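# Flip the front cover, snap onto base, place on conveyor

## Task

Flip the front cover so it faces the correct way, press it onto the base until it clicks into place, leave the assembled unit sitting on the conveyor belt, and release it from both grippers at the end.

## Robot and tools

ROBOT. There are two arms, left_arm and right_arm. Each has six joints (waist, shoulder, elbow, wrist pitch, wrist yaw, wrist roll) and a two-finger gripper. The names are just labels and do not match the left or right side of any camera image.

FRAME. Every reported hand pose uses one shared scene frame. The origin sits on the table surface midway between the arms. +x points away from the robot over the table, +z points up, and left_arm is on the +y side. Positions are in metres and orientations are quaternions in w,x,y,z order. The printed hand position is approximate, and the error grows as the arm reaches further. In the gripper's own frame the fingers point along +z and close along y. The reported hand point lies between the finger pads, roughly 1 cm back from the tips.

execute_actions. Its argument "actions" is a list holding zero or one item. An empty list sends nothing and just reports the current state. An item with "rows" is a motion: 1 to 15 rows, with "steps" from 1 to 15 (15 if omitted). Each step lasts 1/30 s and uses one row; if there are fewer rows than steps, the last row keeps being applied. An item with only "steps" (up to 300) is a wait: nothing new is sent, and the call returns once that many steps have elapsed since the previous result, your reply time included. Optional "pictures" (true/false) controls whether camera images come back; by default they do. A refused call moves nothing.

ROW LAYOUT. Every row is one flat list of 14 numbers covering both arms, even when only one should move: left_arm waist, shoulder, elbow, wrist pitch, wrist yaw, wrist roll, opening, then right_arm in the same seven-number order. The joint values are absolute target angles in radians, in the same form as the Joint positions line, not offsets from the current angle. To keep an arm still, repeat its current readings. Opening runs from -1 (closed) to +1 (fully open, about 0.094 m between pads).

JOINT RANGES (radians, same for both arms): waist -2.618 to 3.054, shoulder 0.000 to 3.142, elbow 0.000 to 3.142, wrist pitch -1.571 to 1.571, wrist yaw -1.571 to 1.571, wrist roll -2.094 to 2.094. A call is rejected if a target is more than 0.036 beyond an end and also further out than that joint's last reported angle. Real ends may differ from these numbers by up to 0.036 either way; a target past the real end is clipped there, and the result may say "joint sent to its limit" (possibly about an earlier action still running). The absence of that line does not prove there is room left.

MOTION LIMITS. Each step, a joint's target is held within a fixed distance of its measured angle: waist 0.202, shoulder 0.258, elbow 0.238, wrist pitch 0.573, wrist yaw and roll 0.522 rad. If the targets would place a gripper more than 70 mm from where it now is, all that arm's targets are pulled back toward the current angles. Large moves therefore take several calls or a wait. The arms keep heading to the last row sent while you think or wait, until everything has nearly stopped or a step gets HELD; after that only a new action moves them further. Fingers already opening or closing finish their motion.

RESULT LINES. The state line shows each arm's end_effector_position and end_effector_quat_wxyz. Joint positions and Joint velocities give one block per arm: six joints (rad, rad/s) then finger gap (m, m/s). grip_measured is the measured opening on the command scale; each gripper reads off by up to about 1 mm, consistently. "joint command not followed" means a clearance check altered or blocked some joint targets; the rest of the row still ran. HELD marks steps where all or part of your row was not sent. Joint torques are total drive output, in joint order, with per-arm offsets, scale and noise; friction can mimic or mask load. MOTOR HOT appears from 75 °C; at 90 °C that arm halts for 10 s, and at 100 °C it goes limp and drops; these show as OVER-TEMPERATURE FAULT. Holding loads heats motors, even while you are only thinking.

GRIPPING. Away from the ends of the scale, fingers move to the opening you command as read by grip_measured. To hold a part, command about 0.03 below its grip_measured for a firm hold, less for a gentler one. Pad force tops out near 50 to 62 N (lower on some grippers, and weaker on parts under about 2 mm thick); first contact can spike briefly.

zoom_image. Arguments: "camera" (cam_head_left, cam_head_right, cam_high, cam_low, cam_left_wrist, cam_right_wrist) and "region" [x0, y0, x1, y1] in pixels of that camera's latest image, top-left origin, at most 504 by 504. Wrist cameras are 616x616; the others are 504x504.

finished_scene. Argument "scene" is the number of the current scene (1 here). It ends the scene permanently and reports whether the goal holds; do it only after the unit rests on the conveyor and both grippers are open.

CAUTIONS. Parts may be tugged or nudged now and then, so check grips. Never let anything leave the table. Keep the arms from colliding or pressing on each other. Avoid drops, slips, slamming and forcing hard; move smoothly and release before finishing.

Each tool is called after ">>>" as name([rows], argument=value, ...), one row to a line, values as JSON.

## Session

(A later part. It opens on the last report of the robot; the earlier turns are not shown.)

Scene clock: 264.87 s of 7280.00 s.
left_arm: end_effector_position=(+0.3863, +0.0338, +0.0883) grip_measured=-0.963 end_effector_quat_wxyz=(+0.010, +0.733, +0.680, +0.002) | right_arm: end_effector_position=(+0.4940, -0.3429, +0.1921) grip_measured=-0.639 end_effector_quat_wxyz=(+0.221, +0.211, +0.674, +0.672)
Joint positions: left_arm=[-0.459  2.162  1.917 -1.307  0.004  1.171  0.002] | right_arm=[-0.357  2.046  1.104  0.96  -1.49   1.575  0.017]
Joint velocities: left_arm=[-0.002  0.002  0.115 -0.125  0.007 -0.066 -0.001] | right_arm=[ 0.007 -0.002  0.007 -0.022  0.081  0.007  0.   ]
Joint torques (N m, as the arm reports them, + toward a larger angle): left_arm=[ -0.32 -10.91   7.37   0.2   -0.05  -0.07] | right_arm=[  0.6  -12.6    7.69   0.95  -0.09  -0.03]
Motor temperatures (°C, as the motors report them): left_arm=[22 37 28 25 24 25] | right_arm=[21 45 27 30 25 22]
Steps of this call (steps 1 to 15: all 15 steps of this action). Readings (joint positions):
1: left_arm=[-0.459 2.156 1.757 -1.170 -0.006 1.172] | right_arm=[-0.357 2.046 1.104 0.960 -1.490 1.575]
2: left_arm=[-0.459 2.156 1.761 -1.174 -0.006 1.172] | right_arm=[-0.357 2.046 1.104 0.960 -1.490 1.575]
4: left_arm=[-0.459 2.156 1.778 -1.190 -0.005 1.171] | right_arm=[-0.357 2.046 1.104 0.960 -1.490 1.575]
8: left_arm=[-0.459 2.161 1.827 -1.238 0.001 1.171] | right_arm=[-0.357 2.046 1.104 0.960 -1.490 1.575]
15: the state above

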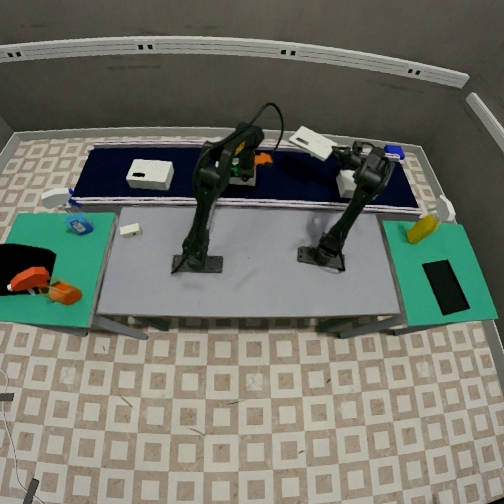

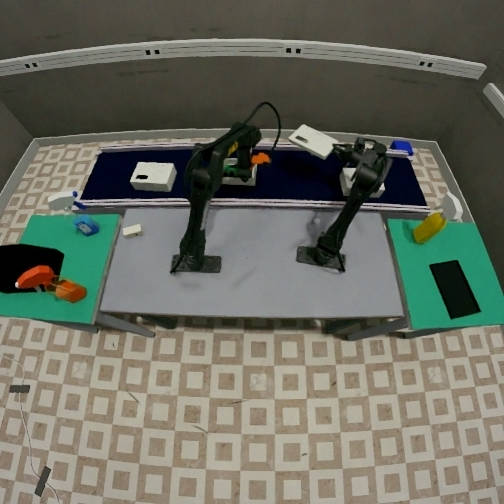

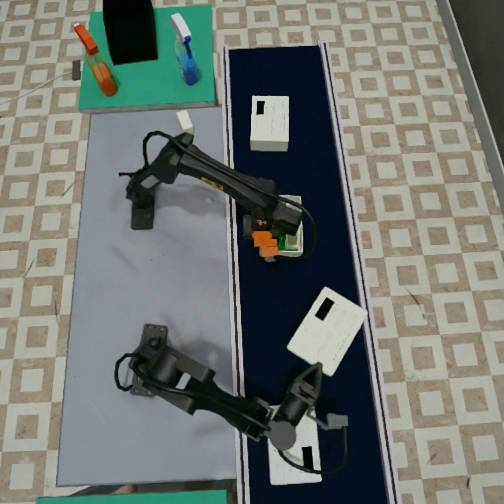

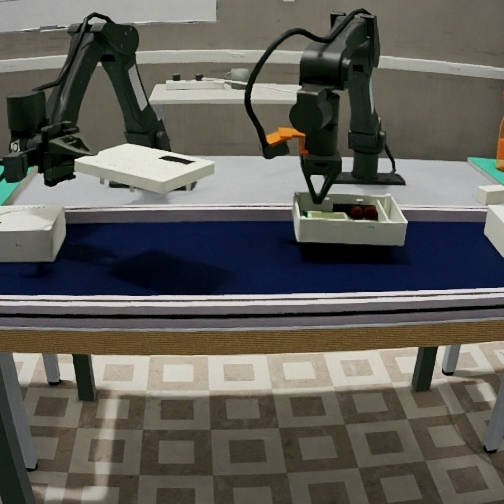

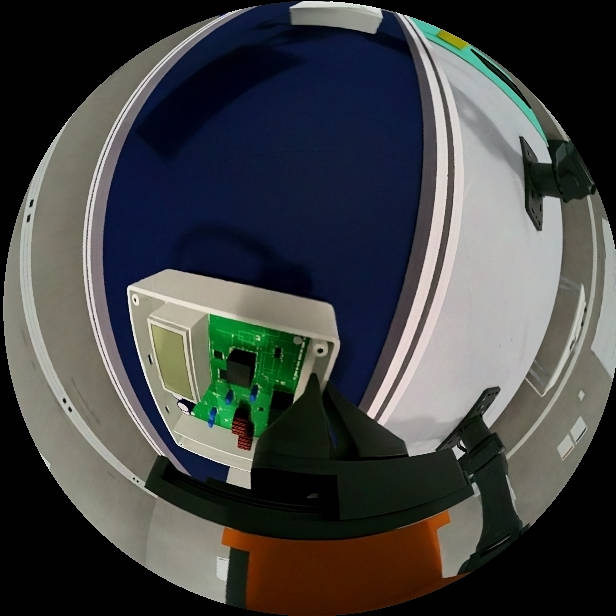

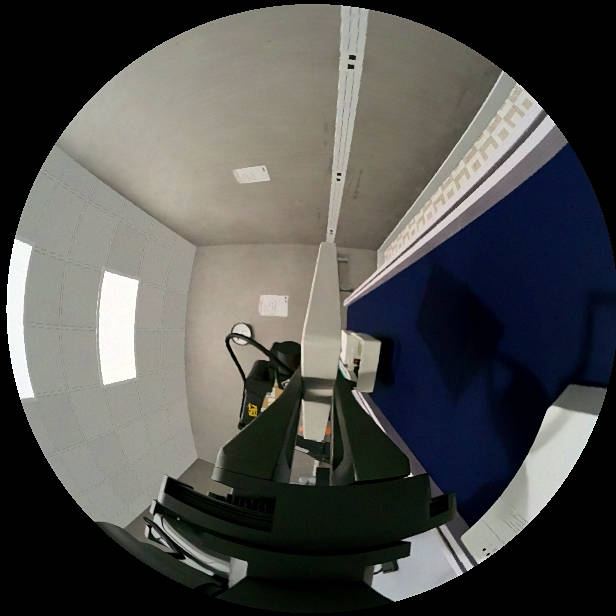

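>>> execute_actions([
  {"rows":[[-0.46,2.165,1.97,-1.36,0,1.13,-1,-0.35,2.03,1.11,0.96,-1.5,1.57,-0.68],[-0.455,2.18,1.995,-1.37,0,1.08,-1,-0.35,2.03,1.11,0.96,-1.5,1.57,-0.68],[-0.45,2.195,2.02,-1.38,0,1.02,-1,-0.35,2.03,1.11,0.96,-1.5,1.57,-0.68],[-0.445,2.21,2.045,-1.39,0,0.95,-1,-0.35,2.03,1.11,0.96,-1.5,1.57,-0.68],[-0.44,2.225,2.07,-1.4,0,0.88,-1,-0.35,2.03,1.11,0.96,-1.5,1.57,-0.68],[-0.435,2.24,2.095,-1.41,0,0.81,-1,-0.35,2.03,1.11,0.96,-1.5,1.57,-0.68],[-0.43,2.255,2.12,-1.42,0,0.74,-1,-0.35,2.03,1.11,0.96,-1.5,1.57,-0.68],[-0.425,2.27,2.145,-1.43,0,0.67,-1,-0.35,2.03,1.11,0.96,-1.5,1.57,-0.68],[-0.42,2.285,2.17,-1.44,0,0.6,-1,-0.35,2.03,1.11,0.96,-1.5,1.57,-0.68],[-0.415,2.3,2.195,-1.45,0,0.53,-1,-0.35,2.03,1.11,0.96,-1.5,1.57,-0.68],[-0.41,2.315,2.22,-1.46,0,0.46,-1,-0.35,2.03,1.11,0.96,-1.5,1.57,-0.68],[-0.4,2.33,2.245,-1.47,0,0.39,-1,-0.35,2.03,1.11,0.96,-1.5,1.57,-0.68],[-0.39,2.345,2.27,-1.48,0,0.32,-1,-0.35,2.03,1.11,0.96,-1.5,1.57,-0.68],[-0.38,2.36,2.295,-1.485,0,0.25,-1,-0.35,2.03,1.11,0.96,-1.5,1.57,-0.68],[-0.37,2.375,2.32,-1.49,0,0.18,-1,-0.35,2.03,1.11,0.96,-1.5,1.57,-0.68]]},
], pictures=false)

>>> execute_actions([
  {"rows":[[-0.36,2.39,2.345,-1.495,0,0.11,-1,-0.35,2.03,1.11,0.96,-1.5,1.57,-0.68],[-0.35,2.405,2.37,-1.5,0,0.04,-1,-0.35,2.03,1.11,0.96,-1.5,1.57,-0.68],[-0.34,2.42,2.39,-1.505,0,-0.03,-1,-0.35,2.03,1.11,0.96,-1.5,1.57,-0.68],[-0.33,2.43,2.405,-1.51,0,-0.1,-1,-0.35,2.03,1.11,0.96,-1.5,1.57,-0.68],[-0.32,2.43,2.405,-1.51,0,-0.17,-1,-0.35,2.03,1.11,0.96,-1.5,1.57,-0.68],[-0.31,2.43,2.405,-1.51,0,-0.24,-1,-0.35,2.03,1.11,0.96,-1.5,1.57,-0.68],[-0.3,2.43,2.405,-1.51,0,-0.31,-1,-0.35,2.03,1.11,0.96,-1.5,1.57,-0.68],[-0.29,2.43,2.405,-1.51,0,-0.38,-1,-0.35,2.03,1.11,0.96,-1.5,1.57,-0.68],[-0.28,2.43,2.405,-1.51,0,-0.45,-1,-0.35,2.03,1.11,0.96,-1.5,1.57,-0.68],[-0.27,2.43,2.405,-1.51,0,-0.52,-1,-0.35,2.03,1.11,0.96,-1.5,1.57,-0.68],[-0.26,2.43,2.405,-1.51,0,-0.59,-1,-0.35,2.03,1.11,0.96,-1.5,1.57,-0.68],[-0.25,2.43,2.405,-1.51,0,-0.66,-1,-0.35,2.03,1.11,0.96,-1.5,1.57,-0.68],[-0.24,2.43,2.405,-1.51,0,-0.73,-1,-0.35,2.03,1.11,0.96,-1.5,1.57,-0.68],[-0.23,2.43,2.405,-1.51,0,-0.8,-1,-0.35,2.03,1.11,0.96,-1.5,1.57,-0.68],[-0.22,2.43,2.405,-1.51,0,-0.87,-1,-0.35,2.03,1.11,0.96,-1.5,1.57,-0.68]]},
], pictures=false)

>>> execute_actions([
  {"rows":[[-0.21,2.43,2.405,-1.51,0,-0.94,-1,-0.35,2.03,1.11,0.96,-1.5,1.57,-0.68],[-0.2,2.43,2.405,-1.51,0,-1.01,-1,-0.35,2.03,1.11,0.96,-1.5,1.57,-0.68],[-0.19,2.43,2.405,-1.51,0,-1.08,-1,-0.35,2.03,1.11,0.96,-1.5,1.57,-0.68],[-0.19,2.43,2.405,-1.51,0,-1.15,-1,-0.35,2.03,1.11,0.96,-1.5,1.57,-0.68],[-0.19,2.43,2.405,-1.51,0,-1.22,-1,-0.35,2.03,1.11,0.96,-1.5,1.57,-0.68],[-0.19,2.43,2.405,-1.51,0,-1.29,-1,-0.35,2.03,1.11,0.96,-1.5,1.57,-0.68],[-0.19,2.43,2.405,-1.51,0,-1.36,-1,-0.35,2.03,1.11,0.96,-1.5,1.57,-0.68],[-0.19,2.43,2.405,-1.51,0,-1.43,-1,-0.35,2.03,1.11,0.96,-1.5,1.57,-0.68],[-0.19,2.43,2.405,-1.51,0,-1.5,-1,-0.35,2.03,1.11,0.96,-1.5,1.57,-0.68],[-0.19,2.43,2.405,-1.51,0,-1.57,-1,-0.35,2.03,1.11,0.96,-1.5,1.57,-0.68],[-0.19,2.43,2.405,-1.51,0,-1.64,-1,-0.35,2.03,1.11,0.96,-1.5,1.57,-0.68],[-0.19,2.43,2.405,-1.51,0,-1.71,-1,-0.35,2.03,1.11,0.96,-1.5,1.57,-0.68]]},
], pictures=false)

>>> execute_actions([
  {"steps":20},
])

Scene clock: 292.97 s of 7280.00 s.
left_arm: end_effector_position=(+0.4328, +0.0377, +0.0889) grip_measured=-0.962 end_effector_quat_wxyz=(+0.014, +0.429, +0.903, -0.006) | right_arm: end_effector_position=(+0.4940, -0.3429, +0.1921) grip_measured=-0.639 end_effector_quat_wxyz=(+0.221, +0.211, +0.674, +0.672)
Joint positions: left_arm=[-0.402  2.36   2.25  -1.433  0.013  0.469  0.002] | right_arm=[-0.357  2.046  1.104  0.96  -1.49   1.575  0.017]
Joint velocities: left_arm=[ 0.271  0.437  0.711 -0.227 -0.051 -1.824  0.   ] | right_arm=[-0.012  0.002 -0.002  0.051  0.022 -0.022 -0.001]
Joint torques (N m, as the arm reports them, + toward a larger angle): left_arm=[  1.15 -12.35   7.38   0.35  -0.19  -0.1 ] | right_arm=[  0.6  -12.6    7.7    0.94  -0.09  -0.02]
Motor temperatures (°C, as the motors report them): left_arm=[22 39 30 25 24 25] | right_arm=[21 46 27 30 25 22]
Steps of this call (steps 1 to 30: the robot went on to your last target; steps 31 to 90: nothing new was sent; then 24.60 s passed at rest; steps 91 to 105: all 15 steps of this action). Readings (joint positions):
91: left_arm=[-0.459 2.164 1.923 -1.338 0.005 1.167] | right_arm=[-0.357 2.046 1.104 0.960 -1.490 1.575]
92: left_arm=[-0.459 2.170 1.935 -1.346 0.005 1.153] | right_arm=[-0.357 2.046 1.104 0.960 -1.490 1.575]
94: left_arm=[-0.458 2.192 1.975 -1.362 0.006 1.099] | right_arm=[-0.357 2.046 1.104 0.960 -1.490 1.575]
98: left_arm=[-0.450 2.252 2.075 -1.381 0.009 0.910] | right_arm=[-0.357 2.046 1.104 0.960 -1.490 1.575]
105: the state above

Scene clock: 293.47 s of 7280.00 s.
left_arm: end_effector_position=(+0.4710, +0.1030, +0.0831) grip_measured=-0.962 end_effector_quat_wxyz=(+0.012, -0.154, +0.988, -0.012) | right_arm: end_effector_position=(+0.4940, -0.3429, +0.1921) grip_measured=-0.639 end_effector_quat_wxyz=(+0.221, +0.211, +0.674, +0.672)
Joint positions: left_arm=[-0.244  2.442  2.373 -1.47   0.012 -0.569  0.002] | right_arm=[-0.357  2.046  1.104  0.96  -1.49   1.575  0.017]
Joint velocities: left_arm=[ 0.271 -0.012  0.017 -0.022 -0.022 -2.044 -0.001] | right_arm=[ 0.002 -0.002  0.002  0.022 -0.007 -0.007  0.   ]
Joint torques (N m, as the arm reports them, + toward a larger angle): left_arm=[  0.64 -12.55   8.22   0.2   -0.15  -0.02] | right_arm=[  0.6  -12.59   7.71   0.94  -0.09  -0.02]
Motor temperatures (°C, as the motors report them): left_arm=[22 39 30 25 24 25] | right_arm=[21 46 27 30 25 22]
Steps of this call (steps 1 to 15: all 15 steps of this action). Readings (joint positions):
1: left_arm=[-0.392 2.375 2.275 -1.440 0.013 0.402] | right_arm=[-0.357 2.046 1.104 0.960 -1.490 1.575]
2: left_arm=[-0.381 2.390 2.300 -1.446 0.013 0.333] | right_arm=[-0.357 2.046 1.104 0.960 -1.490 1.575]
4: left_arm=[-0.359 2.418 2.345 -1.455 0.014 0.196] | right_arm=[-0.357 2.046 1.104 0.960 -1.490 1.575]
8: left_arm=[-0.315 2.441 2.373 -1.459 0.014 -0.080] | right_arm=[-0.357 2.046 1.104 0.960 -1.490 1.575]
15: the state above

Scene clock: 293.97 s of 7280.00 s.
left_arm: end_effector_position=(+0.4779, +0.1323, +0.0831) grip_measured=-0.962 end_effector_quat_wxyz=(+0.009, -0.626, +0.779, -0.013) | right_arm: end_effector_position=(+0.4940, -0.3429, +0.1921) grip_measured=-0.639 end_effector_quat_wxyz=(+0.221, +0.211, +0.674, +0.672)
Joint positions: left_arm=[-0.185  2.442  2.373 -1.47   0.003 -1.555  0.002] | right_arm=[-0.357  2.046  1.104  0.96  -1.49   1.575  0.017]
Joint velocities: left_arm=[ 0.012  0.007 -0.002  0.037 -0.081 -1.018  0.   ] | right_arm=[-0.002  0.002 -0.012 -0.081 -0.022  0.037  0.001]
Joint torques (N m, as the arm reports them, + toward a larger angle): left_arm=[ -0.25 -12.86   8.14   0.21  -0.02  -0.1 ] | right_arm=[  0.6  -12.6    7.71   0.95  -0.1   -0.02]
Motor temperatures (°C, as the motors report them): left_arm=[22 40 30 25 24 25] | right_arm=[21 46 27 30 25 22]
Steps of this call (steps 1 to 15: all 15 steps of this action). Readings (joint positions):
1: left_arm=[-0.235 2.442 2.373 -1.470 0.012 -0.640] | right_arm=[-0.357 2.046 1.104 0.960 -1.490 1.575]
2: left_arm=[-0.225 2.442 2.373 -1.470 0.012 -0.709] | right_arm=[-0.357 2.046 1.104 0.960 -1.490 1.575]
4: left_arm=[-0.207 2.442 2.373 -1.470 0.012 -0.849] | right_arm=[-0.357 2.046 1.104 0.960 -1.490 1.575]
8: left_arm=[-0.185 2.442 2.373 -1.470 0.006 -1.129] | right_arm=[-0.357 2.046 1.104 0.960 -1.490 1.575]
15: the state above

Scene clock: 294.63 s of 7280.00 s.
left_arm: end_effector_position=(+0.4781, +0.1330, +0.0831) grip_measured=-0.962 end_effector_quat_wxyz=(-0.010, +0.682, -0.731, +0.013) | right_arm: end_effector_position=(+0.4940, -0.3429, +0.1921) grip_measured=-0.639 end_effector_quat_wxyz=(+0.221, +0.211, +0.674, +0.672)
Joint positions: left_arm=[-0.185  2.442  2.373 -1.47  -0.001 -1.702  0.002] | right_arm=[-0.357  2.046  1.104  0.96  -1.49   1.575  0.017]
Joint velocities: left_arm=[-0.012 -0.007 -0.017  0.037 -0.081 -0.037 -0.   ] | right_arm=[ 0.007 -0.012  0.002 -0.066 -0.051 -0.007 -0.001]
Joint torques (N m, as the arm reports them, + toward a larger angle): left_arm=[ -0.35 -12.75   8.12   0.2   -0.03  -0.1 ] | right_arm=[  0.6  -12.6    7.7    0.95  -0.09  -0.02]
Motor temperatures (°C, as the motors report them): left_arm=[22 40 30 25 24 25] | right_arm=[21 46 27 30 25 22]
Steps of this call (steps 1 to 20: the robot went on to your last target). Readings (joint positions):
1: left_arm=[-0.185 2.442 2.373 -1.470 0.003 -1.586] | right_arm=[-0.357 2.046 1.104 0.960 -1.490 1.575]
2: left_arm=[-0.185 2.442 2.373 -1.470 0.003 -1.610] | right_arm=[-0.357 2.046 1.104 0.960 -1.490 1.575]
4: left_arm=[-0.185 2.442 2.373 -1.470 0.002 -1.644] | right_arm=[-0.357 2.046 1.104 0.960 -1.490 1.575]
8: left_arm=[-0.185 2.442 2.373 -1.470 0.001 -1.680] | right_arm=[-0.357 2.046 1.104 0.960 -1.490 1.575]
20: the state above

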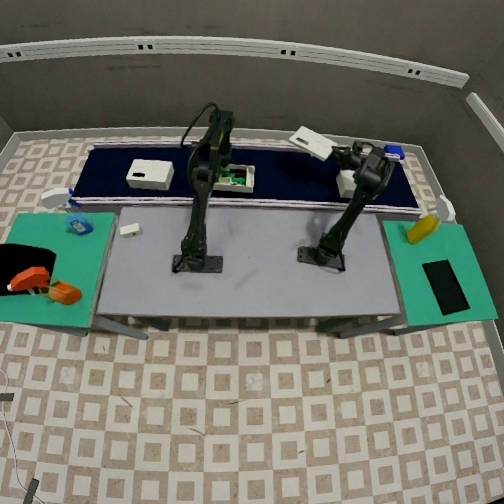

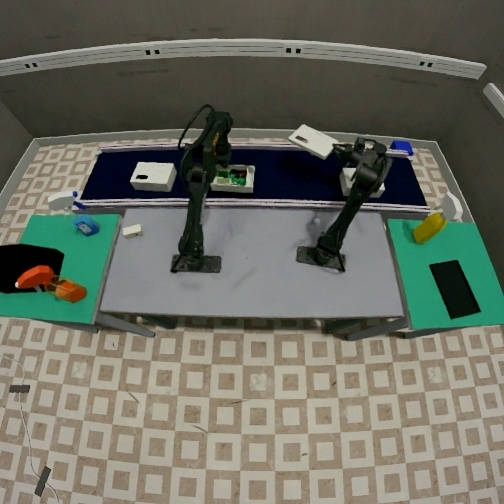

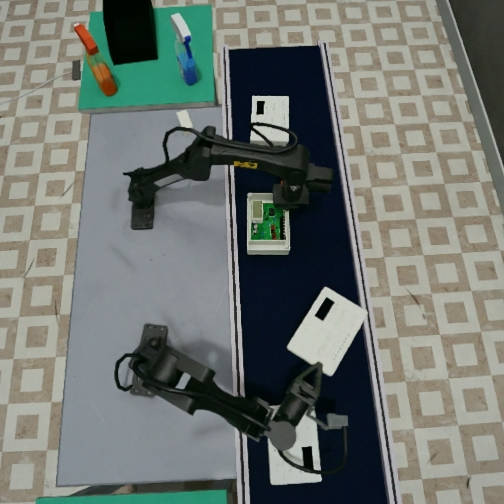

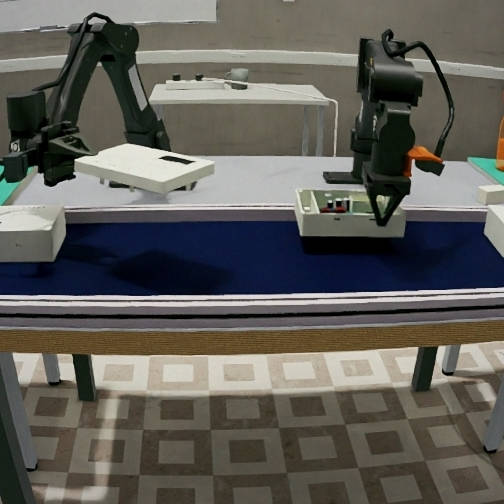

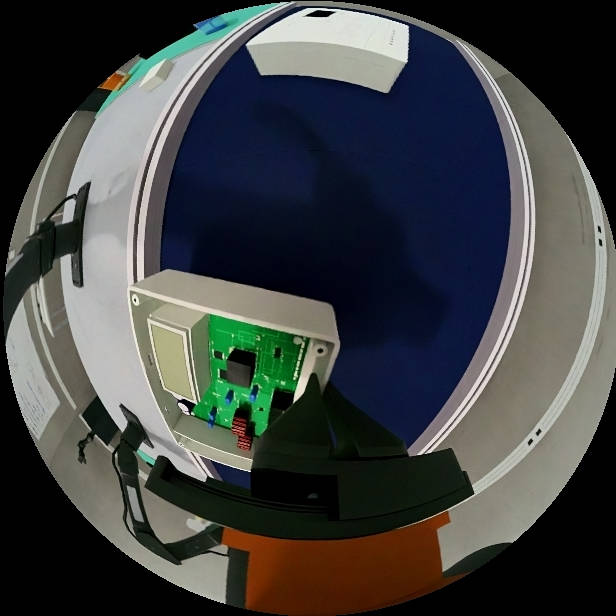

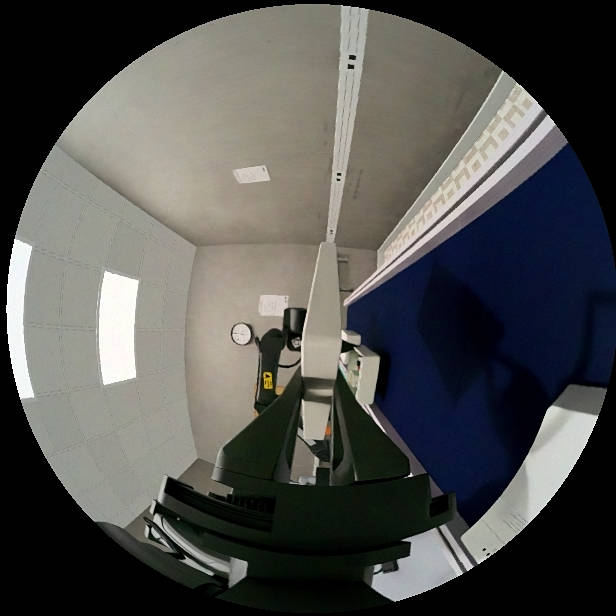

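>>> execute_actions([
  {"rows":[[-0.19,2.445,2.4,-1.47,0,-1.71,-1,-0.35,2.03,1.11,0.96,-1.5,1.57,-0.68],[-0.19,2.452,2.4,-1.46,0,-1.71,-1,-0.35,2.03,1.11,0.96,-1.5,1.57,-0.68],[-0.19,2.459,2.4,-1.45,0,-1.71,-1,-0.35,2.03,1.11,0.96,-1.5,1.57,-0.68],[-0.19,2.466,2.4,-1.445,0,-1.71,-1,-0.35,2.03,1.11,0.96,-1.5,1.57,-0.68],[-0.19,2.473,2.4,-1.44,0,-1.71,-1,-0.35,2.03,1.11,0.96,-1.5,1.57,-0.68],[-0.19,2.48,2.4,-1.43,0,-1.71,-1,-0.35,2.03,1.11,0.96,-1.5,1.57,-0.68],[-0.19,2.486,2.4,-1.425,0,-1.71,-1,-0.35,2.03,1.11,0.96,-1.5,1.57,-0.68],[-0.19,2.491,2.4,-1.42,0,-1.71,-1,-0.35,2.03,1.11,0.96,-1.5,1.57,-0.68],[-0.19,2.496,2.4,-1.415,0,-1.71,-1,-0.35,2.03,1.11,0.96,-1.5,1.57,-0.68],[-0.19,2.5,2.4,-1.41,0,-1.71,-1,-0.35,2.03,1.11,0.96,-1.5,1.57,-0.68]]},
], pictures=false)

>>> execute_actions([
  {"steps":15},
])

Scene clock: 303.47 s of 7280.00 s.
left_arm: end_effector_position=(+0.4889, +0.1307, +0.0510) grip_measured=-0.964 end_effector_quat_wxyz=(-0.006, +0.683, -0.731, +0.008) | right_arm: end_effector_position=(+0.4940, -0.3429, +0.1921) grip_measured=-0.639 end_effector_quat_wxyz=(+0.221, +0.211, +0.674, +0.672)
Joint positions: left_arm=[-0.185  2.514  2.376 -1.413 -0.001 -1.704  0.002] | right_arm=[-0.357  2.046  1.104  0.96  -1.49   1.575  0.017]
Joint velocities: left_arm=[-0.017 -0.007 -0.017  0.168  0.037  0.007  0.   ] | right_arm=[ 0.007  0.007 -0.002  0.022 -0.051 -0.066 -0.   ]
Joint torques (N m, as the arm reports them, + toward a larger angle): left_arm=[ -0.28 -13.11   7.63   0.48  -0.05  -0.13] | right_arm=[  0.6  -12.59   7.71   0.94  -0.09  -0.02]
Motor temperatures (°C, as the motors report them): left_arm=[22 42 30 25 24 25] | right_arm=[21 46 27 30 25 22]
Steps of this call (steps 1 to 15: the robot went on to your last target; steps 16 to 90: nothing new was sent; then 5.33 s passed at rest; steps 91 to 105: all 15 steps of this action). Readings (joint positions):
91: left_arm=[-0.185 2.443 2.373 -1.469 -0.002 -1.704] | right_arm=[-0.357 2.046 1.104 0.960 -1.490 1.575]
92: left_arm=[-0.185 2.445 2.373 -1.468 -0.002 -1.704] | right_arm=[-0.357 2.046 1.104 0.960 -1.490 1.575]
94: left_arm=[-0.185 2.452 2.373 -1.462 -0.002 -1.704] | right_arm=[-0.357 2.046 1.104 0.960 -1.490 1.575]
98: left_arm=[-0.185 2.483 2.373 -1.439 -0.002 -1.704] | right_arm=[-0.357 2.046 1.104 0.960 -1.490 1.575]
105: the state above

Scene clock: 303.97 s of 7280.00 s.
left_arm: end_effector_position=(+0.4905, +0.1304, +0.0510) grip_measured=-0.964 end_effector_quat_wxyz=(-0.008, +0.683, -0.731, +0.011) | right_arm: end_effector_position=(+0.4940, -0.3429, +0.1921) grip_measured=-0.639 end_effector_quat_wxyz=(+0.221, +0.211, +0.674, +0.672)
Joint positions: left_arm=[-0.185  2.514  2.376 -1.407 -0.001 -1.704  0.002] | right_arm=[-0.357  2.046  1.104  0.96  -1.49   1.575  0.017]
Joint velocities: left_arm=[ 0.017 -0.002  0.002 -0.037  0.007 -0.066  0.   ] | right_arm=[ 0.002 -0.027 -0.007 -0.081 -0.007  0.051 -0.   ]
Joint torques (N m, as the arm reports them, + toward a larger angle): left_arm=[ -0.38 -13.22   7.59   0.61  -0.01  -0.12] | right_arm=[  0.59 -12.6    7.7    0.95  -0.09  -0.03]
Motor temperatures (°C, as the motors report them): left_arm=[22 42 30 25 24 25] | right_arm=[21 46 27 30 25 22]
Steps of this call (steps 1 to 15: the robot went on to your last target). Readings (joint positions):
1: left_arm=[-0.185 2.514 2.376 -1.411 -0.001 -1.704] | right_arm=[-0.357 2.046 1.104 0.960 -1.490 1.575]
2: left_arm=[-0.185 2.514 2.376 -1.410 -0.001 -1.704] | right_arm=[-0.357 2.046 1.104 0.960 -1.490 1.575]
4: left_arm=[-0.185 2.514 2.376 -1.408 -0.001 -1.704] | right_arm=[-0.357 2.046 1.104 0.960 -1.490 1.575]
8: left_arm=[-0.185 2.514 2.376 -1.407 -0.001 -1.704] | right_arm=[-0.357 2.046 1.104 0.960 -1.490 1.575]
15: the state above
All arms were judged still, so your last target was given up. Only a new action makes them travel on or press farther. Fingers that are still opening or closing keep moving.

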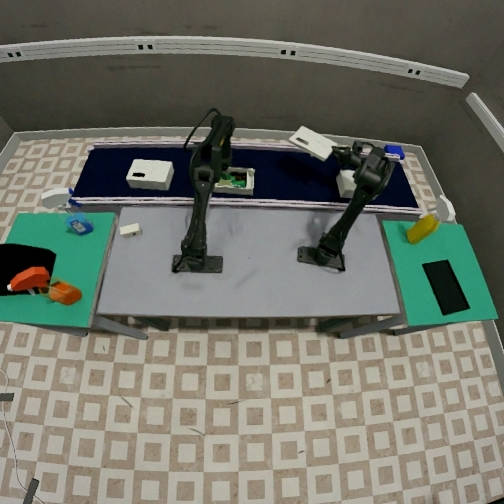

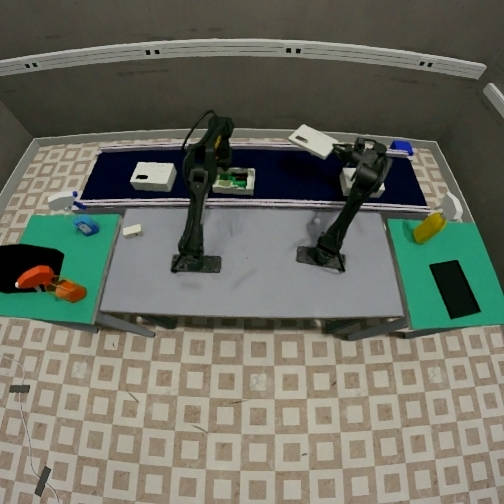

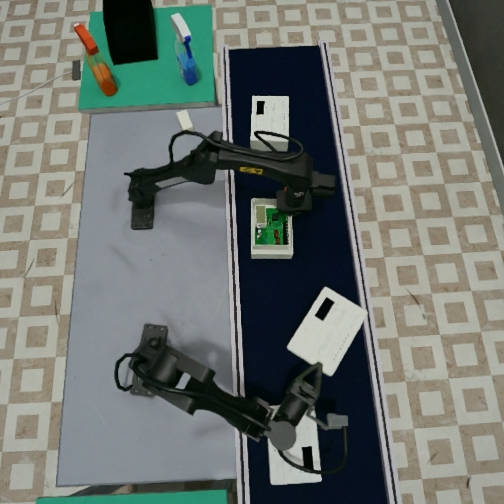

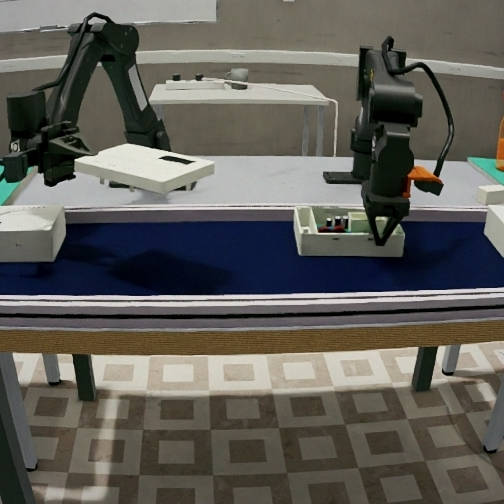

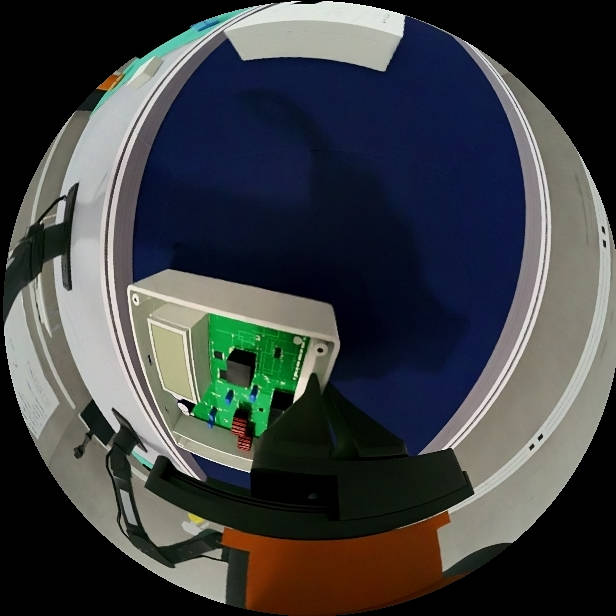

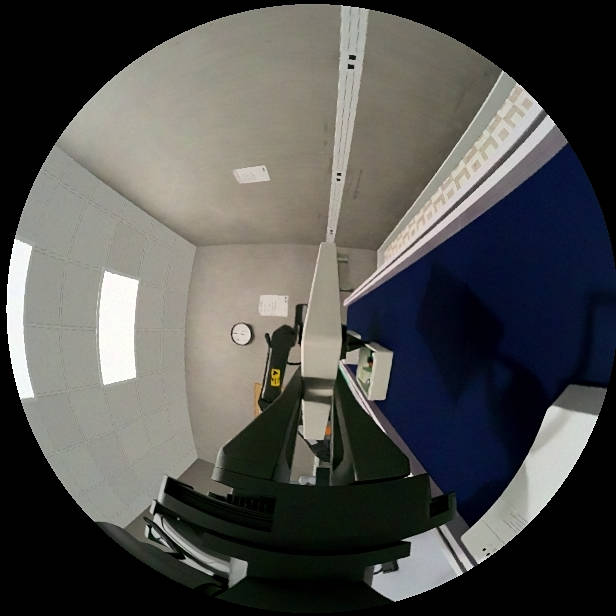

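>>> execute_actions([
  {"rows":[[-0.19,2.505,2.4,-1.41,0,-1.71,-0.9,-0.33,2.03,1.11,0.96,-1.5,1.57,-0.68],[-0.19,2.505,2.4,-1.41,0,-1.71,-0.75,-0.31,2.03,1.11,0.96,-1.5,1.57,-0.68],[-0.19,2.505,2.4,-1.41,0,-1.71,-0.6,-0.29,2.03,1.11,0.96,-1.5,1.57,-0.68],[-0.19,2.505,2.4,-1.41,0,-1.71,-0.6,-0.27,2.03,1.11,0.96,-1.5,1.57,-0.68],[-0.19,2.505,2.4,-1.41,0,-1.71,-0.6,-0.25,2.03,1.11,0.96,-1.5,1.57,-0.68],[-0.19,2.49,2.4,-1.41,0,-1.71,-0.6,-0.25,2.03,1.11,0.96,-1.5,1.57,-0.68],[-0.19,2.475,2.4,-1.41,0,-1.71,-0.6,-0.25,2.03,1.11,0.96,-1.5,1.57,-0.68],[-0.19,2.46,2.4,-1.41,0,-1.71,-0.6,-0.25,2.03,1.11,0.96,-1.5,1.57,-0.68],[-0.19,2.44,2.4,-1.41,0,-1.71,-0.6,-0.25,2.03,1.11,0.96,-1.5,1.57,-0.68],[-0.19,2.42,2.4,-1.41,0,-1.71,-0.6,-0.25,2.03,1.11,0.96,-1.5,1.57,-0.68],[-0.19,2.4,2.4,-1.41,0,-1.71,-0.6,-0.25,2.03,1.11,0.96,-1.5,1.57,-0.68],[-0.19,2.38,2.4,-1.41,0,-1.71,-0.6,-0.25,2.03,1.11,0.96,-1.5,1.57,-0.68],[-0.19,2.36,2.4,-1.41,0,-1.71,-0.6,-0.25,2.03,1.11,0.96,-1.5,1.57,-0.68]]},
], pictures=false)

>>> execute_actions([
  {"rows":[[-0.15,2.32,2.35,-1.41,0,-1.5,-0.6,-0.25,2.03,1.11,0.96,-1.5,1.57,-0.68],[-0.1,2.28,2.3,-1.41,0.1,-1.2,-0.6,-0.25,2.03,1.11,0.96,-1.5,1.57,-0.68],[-0.05,2.24,2.25,-1.41,0.1,-1,-0.6,-0.24,2.03,1.11,0.96,-1.5,1.57,-0.68],[0,2.2,2.2,-1.41,0.2,1.8,-0.6,-0.22,2.03,1.11,0.96,-1.5,1.57,-0.68],[0.05,2.17,2.15,-1.41,0.2,1.8,-0.6,-0.2,2.03,1.11,0.96,-1.5,1.57,-0.68],[0.1,2.14,2.1,-1.41,0.3,1.8,-0.6,-0.17,2.03,1.11,0.96,-1.5,1.57,-0.68],[0.15,2.11,2.05,-1.41,0.3,1.8,-0.6,-0.14,2.03,1.1,0.97,-1.49,1.57,-0.68],[0.2,2.09,2.01,-1.41,0.4,1.8,-0.6,-0.11,2.03,1.09,0.98,-1.48,1.57,-0.68],[0.25,2.08,1.98,-1.41,0.4,1.8,-0.6,-0.08,2.03,1.08,0.99,-1.47,1.57,-0.68],[0.3,2.08,1.96,-1.41,0.5,1.8,-0.6,-0.05,2.03,1.07,1.0,-1.46,1.57,-0.68],[0.33,2.08,1.95,-1.41,0.5,1.8,-1,-0.02,2.04,1.06,1.02,-1.45,1.57,-0.68],[0.35,2.08,1.95,-1.41,0.5,1.8,-1,0.01,2.05,1.05,1.04,-1.44,1.57,-0.68],[0.35,2.08,1.95,-1.41,0.5,1.8,-1,0.04,2.06,1.05,1.06,-1.43,1.57,-0.68],[0.35,2.08,1.95,-1.41,0.5,1.8,-1,0.07,2.07,1.05,1.07,-1.42,1.57,-0.68],[0.35,2.08,1.95,-1.41,0.5,1.8,-1,0.1,2.08,1.05,1.08,-1.4,1.57,-0.68]]},
], pictures=false)

>>> execute_actions([
  {"rows":[[0.35,2.08,1.95,-1.41,0.5,1.8,-1,0.13,2.1,1.05,1.1,-1.38,1.57,-0.68],[0.35,2.08,1.95,-1.41,0.5,1.8,-1,0.16,2.12,1.05,1.12,-1.36,1.57,-0.68],[0.35,2.08,1.95,-1.41,0.5,1.8,-1,0.19,2.14,1.05,1.14,-1.35,1.57,-0.68],[0.35,2.08,1.95,-1.41,0.5,1.8,-1,0.22,2.16,1.05,1.16,-1.34,1.57,-0.68],[0.35,2.08,1.95,-1.41,0.5,1.8,-1,0.25,2.18,1.05,1.18,-1.33,1.57,-0.68],[0.35,2.08,1.95,-1.41,0.5,1.8,-1,0.28,2.2,1.05,1.2,-1.32,1.57,-0.68],[0.35,2.08,1.95,-1.41,0.5,1.8,-1,0.31,2.21,1.05,1.21,-1.31,1.57,-0.68],[0.35,2.08,1.95,-1.41,0.5,1.8,-1,0.34,2.22,1.05,1.22,-1.3,1.57,-0.68],[0.35,2.08,1.95,-1.41,0.5,1.8,-1,0.365,2.23,1.05,1.23,-1.29,1.57,-0.68],[0.35,2.08,1.95,-1.41,0.5,1.8,-1,0.39,2.24,1.05,1.24,-1.28,1.57,-0.68],[0.35,2.08,1.95,-1.41,0.5,1.8,-1,0.41,2.25,1.05,1.25,-1.27,1.57,-0.68],[0.35,2.08,1.95,-1.41,0.5,1.8,-1,0.425,2.26,1.05,1.26,-1.26,1.57,-0.68],[0.35,2.08,1.95,-1.41,0.5,1.8,-1,0.438,2.27,1.05,1.265,-1.25,1.57,-0.68],[0.35,2.08,1.95,-1.41,0.5,1.8,-1,0.447,2.28,1.05,1.27,-1.24,1.57,-0.68],[0.35,2.08,1.95,-1.41,0.5,1.8,-1,0.453,2.285,1.05,1.27,-1.233,1.57,-0.68]]},
], pictures=false)

>>> execute_actions([
  {"steps":35},
])

Scene clock: 342.30 s of 7280.00 s.
left_arm: end_effector_position=(+0.4955, +0.1293, +0.1083) grip_measured=-0.602 end_effector_quat_wxyz=(-0.043, +0.681, -0.729, +0.060) | right_arm: end_effector_position=(+0.4971, -0.2905, +0.1921) grip_measured=-0.639 end_effector_quat_wxyz=(+0.180, +0.170, +0.686, +0.684)
Joint positions: left_arm=[-0.185  2.395  2.379 -1.407 -0.001 -1.704  0.019] | right_arm=[-0.243  2.046  1.104  0.96  -1.497  1.575  0.017]
Joint velocities: left_arm=[ 0.002 -0.564  0.095 -0.007 -0.022 -0.037  0.001] | right_arm=[ 0.012 -0.007 -0.017  0.081 -0.037  0.007 -0.001]
Joint torques (N m, as the arm reports them, + toward a larger angle): left_arm=[ -0.4  -11.53   6.9    0.82  -0.03  -0.17] | right_arm=[ -0.7  -12.59   7.74   0.94  -0.03  -0.03]
Motor temperatures (°C, as the motors report them): left_arm=[22 46 31 25 24 25] | right_arm=[21 48 28 30 25 22]
Steps of this call (steps 1 to 90: nothing new was sent; then 34.83 s passed at rest; steps 91 to 105: all 15 steps of this action). Readings (joint positions):
91: left_arm=[-0.185 2.514 2.376 -1.407 -0.001 -1.704] | right_arm=[-0.356 2.046 1.104 0.960 -1.490 1.575]
92: left_arm=[-0.185 2.514 2.376 -1.407 -0.001 -1.704] | right_arm=[-0.351 2.046 1.104 0.960 -1.490 1.575]
94: left_arm=[-0.185 2.514 2.376 -1.407 -0.001 -1.704] | right_arm=[-0.328 2.046 1.104 0.960 -1.490 1.575]
98: left_arm=[-0.185 2.509 2.376 -1.407 -0.001 -1.704] | right_arm=[-0.255 2.046 1.104 0.960 -1.493 1.575]
105: the state above

Scene clock: 342.80 s of 7280.00 s.
left_arm: end_effector_position=(+0.4161, +0.3216, +0.1378) grip_measured=-0.993 end_effector_quat_wxyz=(+0.025, -0.344, +0.918, -0.198) | right_arm: end_effector_position=(+0.4821, -0.1605, +0.1791) grip_measured=-0.639 end_effector_quat_wxyz=(+0.091, +0.087, +0.701, +0.702)
Joint positions: left_arm=[ 0.408  2.096  1.954 -1.391  0.4   -0.333  0.   ] | right_arm=[ 0.049  2.06   1.061  1.008 -1.451  1.575  0.017]
Joint velocities: left_arm=[ 0.252  0.012 -0.066 -0.037  0.286  2.762 -0.001] | right_arm=[ 0.886  0.242 -0.061  0.3    0.154  0.022 -0.001]
Joint torques (N m, as the arm reports them, + toward a larger angle): left_arm=[ -6.17 -10.49   5.77   0.5    0.59   0.04] | right_arm=[ -0.45 -10.47   6.21   1.2    0.13  -0.02]
Motor temperatures (°C, as the motors report them): left_arm=[22 46 31 25 24 25] | right_arm=[21 48 28 30 25 22]
Steps of this call (steps 1 to 15: all 15 steps of this action). Readings (joint positions):
1: left_arm=[-0.183 2.372 2.377 -1.404 0.000 -1.674] | right_arm=[-0.243 2.046 1.104 0.960 -1.497 1.575]
2: left_arm=[-0.176 2.345 2.361 -1.399 0.017 -1.594] | right_arm=[-0.243 2.046 1.104 0.960 -1.497 1.575]
4: left_arm=[-0.136 2.274 2.288 -1.393 0.072 -1.397] | right_arm=[-0.242 2.046 1.104 0.960 -1.497 1.575]
8: left_arm=[0.062 2.144 2.110 -1.388 0.212 -1.023] | right_arm=[-0.190 2.046 1.104 0.960 -1.491 1.575]
15: the state above

Scene clock: 343.30 s of 7280.00 s.
left_arm: end_effector_position=(+0.4247, +0.2831, +0.1434) grip_measured=-0.994 end_effector_quat_wxyz=(+0.172, +0.391, +0.889, -0.164) | right_arm: end_effector_position=(+0.4359, +0.0030, +0.1092) grip_measured=-0.638 end_effector_quat_wxyz=(+0.000, +0.015, +0.709, +0.705)
Joint positions: left_arm=[ 0.344  2.096  1.953 -1.393  0.479  1.148  0.   ] | right_arm=[ 0.446  2.274  1.06   1.196 -1.285  1.575  0.017]
Joint velocities: left_arm=[-0.007 -0.007 -0.017 -0.066 -0.022  2.777  0.   ] | right_arm=[ 0.354  0.173 -0.002  0.242  0.256 -0.007 -0.001]
Joint torques (N m, as the arm reports them, + toward a larger angle): left_arm=[  0.47 -10.89   5.43   0.48   0.35   0.03] | right_arm=[ -1.37 -11.91   4.93   1.41   0.16  -0.03]
Motor temperatures (°C, as the motors report them): left_arm=[22 46 31 25 24 25] | right_arm=[21 48 28 30 25 22]
Steps of this call (steps 1 to 15: all 15 steps of this action). Readings (joint positions):
1: left_arm=[0.411 2.096 1.953 -1.393 0.410 -0.235] | right_arm=[0.081 2.070 1.060 1.020 -1.441 1.575]
2: left_arm=[0.405 2.096 1.953 -1.393 0.422 -0.136] | right_arm=[0.110 2.083 1.060 1.035 -1.429 1.575]
4: left_arm=[0.381 2.096 1.953 -1.393 0.444 0.061] | right_arm=[0.167 2.118 1.060 1.069 -1.402 1.575]
8: left_arm=[0.345 2.096 1.953 -1.393 0.472 0.456] | right_arm=[0.280 2.200 1.060 1.127 -1.352 1.575]
15: the state above

Scene clock: 344.47 s of 7280.00 s.
left_arm: end_effector_position=(+0.4247, +0.2831, +0.1435) grip_measured=-0.994 end_effector_quat_wxyz=(+0.215, +0.653, +0.719, -0.101) | right_arm: end_effector_position=(+0.4397, +0.0080, +0.1075) grip_measured=-0.638 end_effector_quat_wxyz=(+0.018, +0.018, +0.706, +0.707)
Joint positions: left_arm=[ 0.344  2.096  1.953 -1.393  0.479  1.793  0.   ] | right_arm=[ 0.46   2.288  1.06   1.231 -1.242  1.575  0.017]
Joint velocities: left_arm=[-0.017 -0.022 -0.022  0.081 -0.007  0.051  0.002] | right_arm=[-0.007 -0.007  0.012 -0.081  0.022  0.022 -0.001]
Joint torques (N m, as the arm reports them, + toward a larger angle): left_arm=[  0.47 -10.83   5.42   0.45   0.36   0.  ] | right_arm=[ -0.6  -12.29   4.94   1.44   0.07  -0.02]
Motor temperatures (°C, as the motors report them): left_arm=[22 46 30 25 24 25] | right_arm=[21 48 28 31 25 22]
Steps of this call (steps 1 to 35: the robot went on to your last target). Readings (joint positions):
1: left_arm=[0.344 2.096 1.953 -1.393 0.479 1.247] | right_arm=[0.456 2.279 1.060 1.202 -1.279 1.575]
2: left_arm=[0.344 2.096 1.953 -1.393 0.479 1.346] | right_arm=[0.460 2.284 1.060 1.207 -1.274 1.575]
4: left_arm=[0.344 2.096 1.953 -1.393 0.479 1.507] | right_arm=[0.461 2.287 1.060 1.212 -1.264 1.575]
8: left_arm=[0.344 2.096 1.953 -1.393 0.479 1.677] | right_arm=[0.460 2.288 1.060 1.224 -1.250 1.575]
35: the state above

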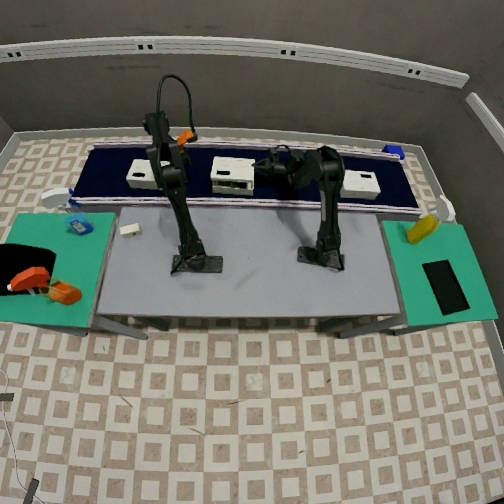

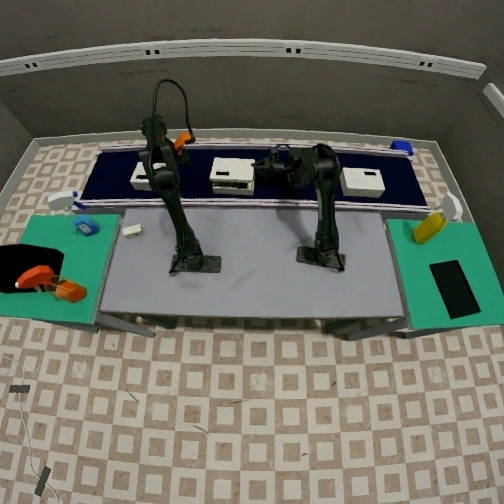

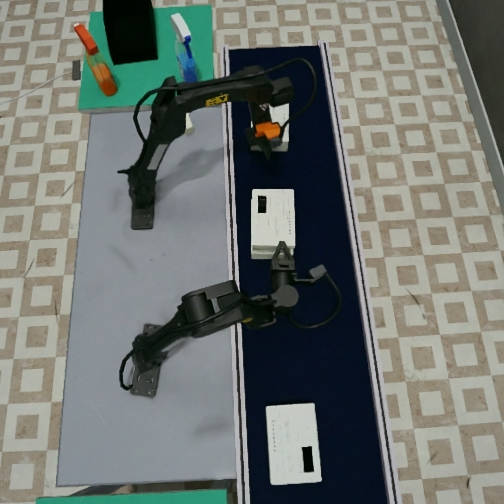

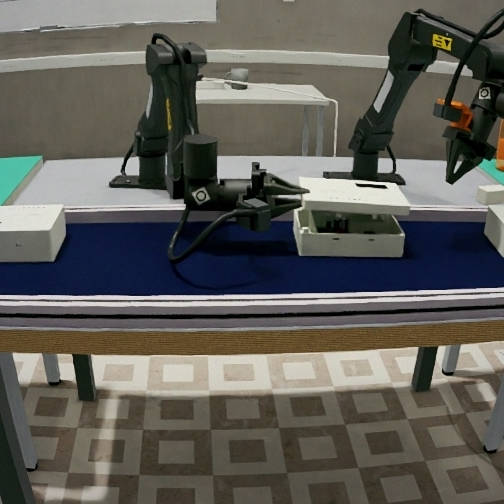

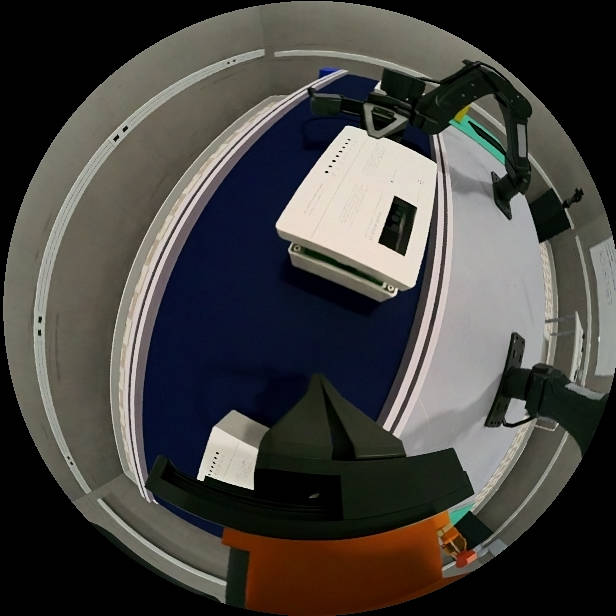

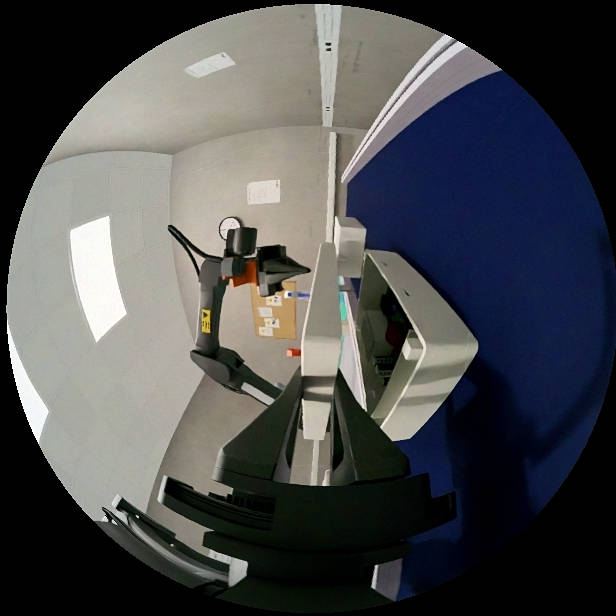

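>>> execute_actions([
  {"rows":[[0.35,2.08,1.95,-1.41,0.5,1.8,-1,0.448,2.295,1.045,1.3,-1.25,1.585,-0.68],[0.35,2.08,1.95,-1.41,0.5,1.8,-1,0.444,2.305,1.045,1.325,-1.255,1.6,-0.68],[0.35,2.08,1.95,-1.41,0.5,1.8,-1,0.44,2.315,1.045,1.35,-1.26,1.615,-0.68],[0.35,2.08,1.95,-1.41,0.5,1.8,-1,0.436,2.325,1.045,1.375,-1.265,1.63,-0.68],[0.35,2.08,1.95,-1.41,0.5,1.8,-1,0.432,2.335,1.045,1.4,-1.27,1.645,-0.68],[0.35,2.08,1.95,-1.41,0.5,1.8,-1,0.432,2.345,1.045,1.425,-1.272,1.66,-0.68],[0.35,2.08,1.95,-1.41,0.5,1.8,-1,0.432,2.355,1.045,1.45,-1.272,1.675,-0.68],[0.35,2.08,1.95,-1.41,0.5,1.8,-1,0.432,2.363,1.045,1.47,-1.272,1.69,-0.68],[0.35,2.08,1.95,-1.41,0.5,1.8,-1,0.432,2.37,1.045,1.47,-1.272,1.69,-0.68]]},
], pictures=false)

>>> execute_actions([
  {"steps":25},
])

>>> zoom_image(camera="cam_low", region=[250, 160, 430, 280])

>>> zoom_image(camera="cam_high", region=[220, 170, 330, 280])

Scene clock: 356.17 s of 7280.00 s.
left_arm: end_effector_position=(+0.4247, +0.2831, +0.1435) grip_measured=-0.994 end_effector_quat_wxyz=(+0.216, +0.653, +0.719, -0.101) | right_arm: end_effector_position=(+0.4376, -0.0020, +0.0892) grip_measured=-0.638 end_effector_quat_wxyz=(+0.007, +0.029, +0.698, +0.716)
Joint positions: left_arm=[ 0.344  2.096  1.953 -1.393  0.479  1.794  0.   ] | right_arm=[ 0.437  2.374  1.05   1.407 -1.264  1.682  0.017]
Joint velocities: left_arm=[-0.017  0.007  0.007  0.037 -0.007  0.037  0.   ] | right_arm=[ 0.012 -0.007  0.002  0.125 -0.051  0.007 -0.   ]
Joint torques (N m, as the arm reports them, + toward a larger angle): left_arm=[  0.48 -10.83   5.42   0.45   0.36   0.02] | right_arm=[ -0.38 -12.52   4.74   1.42  -0.01  -0.02]
Motor temperatures (°C, as the motors report them): left_arm=[22 44 30 25 25 25] | right_arm=[21 48 27 32 25 22]
Steps of this call (steps 1 to 15: the robot went on to your last target; steps 16 to 90: nothing new was sent; then 8.20 s passed at rest; steps 91 to 105: all 15 steps of this action). Readings (joint positions):
91: left_arm=[0.344 2.096 1.953 -1.393 0.479 1.794] | right_arm=[0.460 2.288 1.060 1.235 -1.242 1.577]
92: left_arm=[0.344 2.096 1.953 -1.393 0.479 1.794] | right_arm=[0.459 2.291 1.060 1.244 -1.243 1.581]
94: left_arm=[0.344 2.096 1.953 -1.393 0.479 1.794] | right_arm=[0.455 2.302 1.060 1.276 -1.247 1.596]
98: left_arm=[0.344 2.096 1.953 -1.393 0.479 1.794] | right_arm=[0.441 2.342 1.060 1.352 -1.256 1.640]
105: the state above

Scene clock: 357.00 s of 7280.00 s.
left_arm: end_effector_position=(+0.4247, +0.2831, +0.1435) grip_measured=-0.994 end_effector_quat_wxyz=(+0.216, +0.653, +0.719, -0.101) | right_arm: end_effector_position=(+0.4370, -0.0021, +0.0921) grip_measured=-0.639 end_effector_quat_wxyz=(+0.010, +0.024, +0.695, +0.718)
Joint positions: left_arm=[ 0.344  2.096  1.953 -1.393  0.479  1.794  0.   ] | right_arm=[ 0.437  2.374  1.05   1.431 -1.266  1.692  0.017]
Joint velocities: left_arm=[-0.007  0.002 -0.012 -0.066 -0.007  0.007  0.   ] | right_arm=[-0.022  0.002 -0.007  0.007 -0.037 -0.022  0.   ]
Joint torques (N m, as the arm reports them, + toward a larger angle): left_arm=[  0.47 -10.83   5.43   0.45   0.36   0.02] | right_arm=[ -0.48 -12.56   4.8    1.38  -0.02  -0.01]
Motor temperatures (°C, as the motors report them): left_arm=[22 44 30 25 25 25] | right_arm=[21 48 27 32 25 22]
Steps of this call (steps 1 to 25: the robot went on to your last target). Readings (joint positions):
1: left_arm=[0.344 2.096 1.953 -1.393 0.479 1.794] | right_arm=[0.437 2.374 1.050 1.413 -1.264 1.684]
2: left_arm=[0.344 2.096 1.953 -1.393 0.479 1.794] | right_arm=[0.437 2.374 1.050 1.417 -1.264 1.686]
4: left_arm=[0.344 2.096 1.953 -1.393 0.479 1.794] | right_arm=[0.437 2.374 1.050 1.423 -1.264 1.688]
8: left_arm=[0.344 2.096 1.953 -1.393 0.479 1.794] | right_arm=[0.437 2.374 1.050 1.428 -1.265 1.691]
25: the state above

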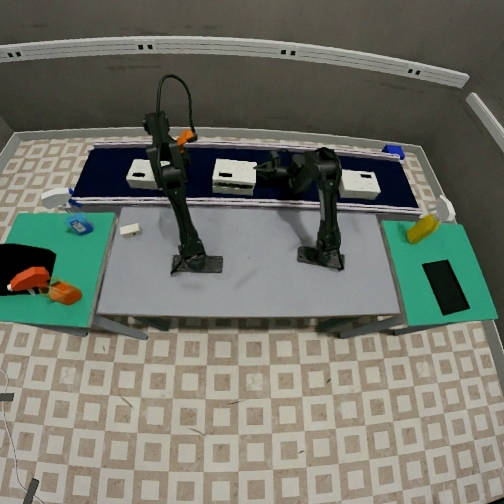

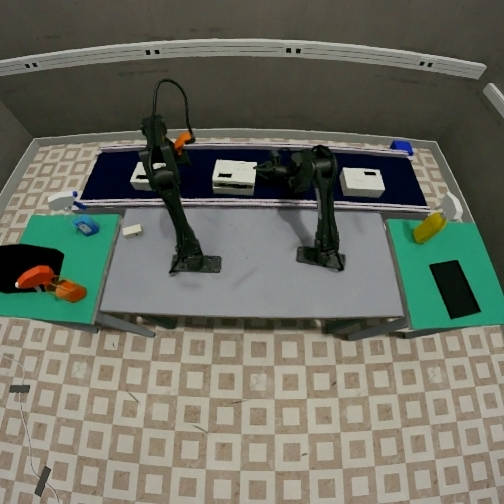

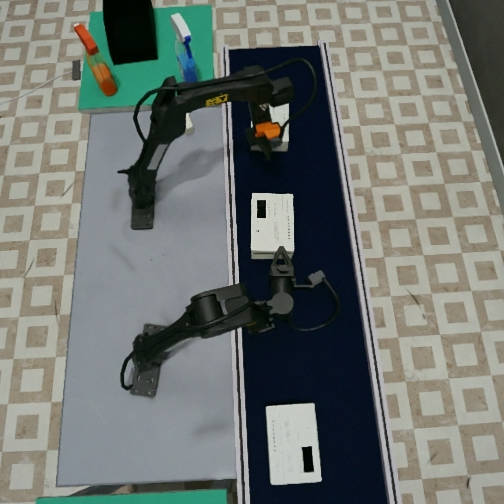

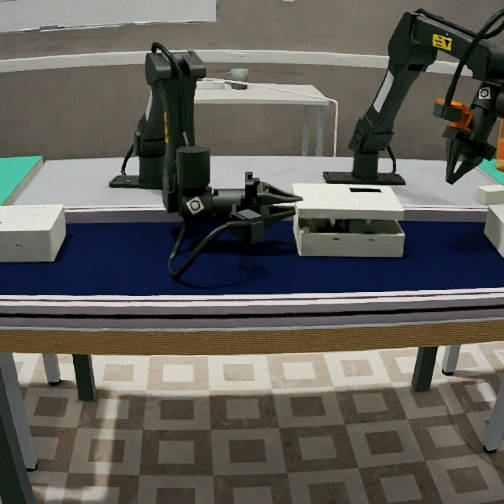

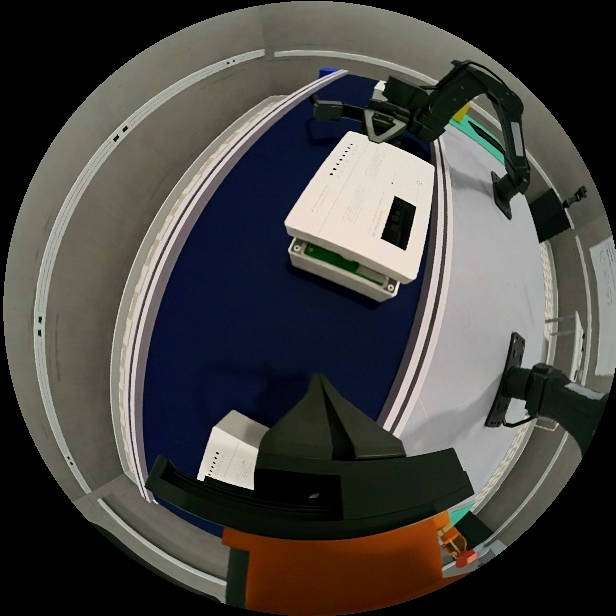

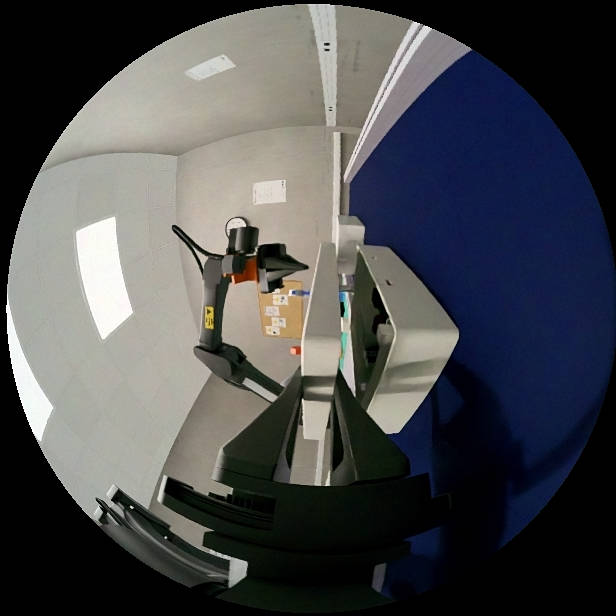

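Region (250, 160, 430, 280) of cam_low's 504x504 image, scaled by 2.800, with more detail than that image has.

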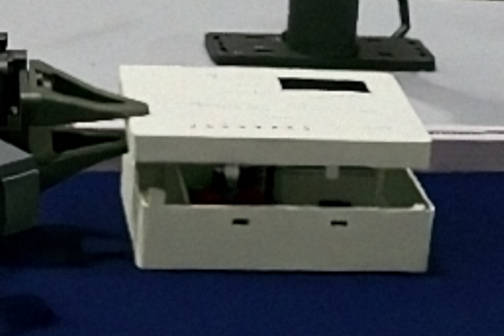

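Region (220, 170, 330, 280) of cam_high's 504x504 image, scaled by 4.582, with more detail than that image has.

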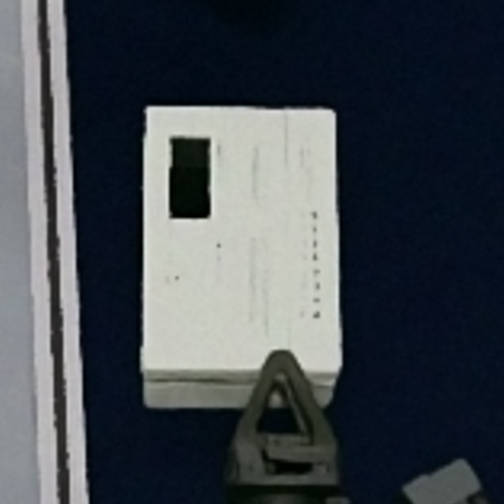

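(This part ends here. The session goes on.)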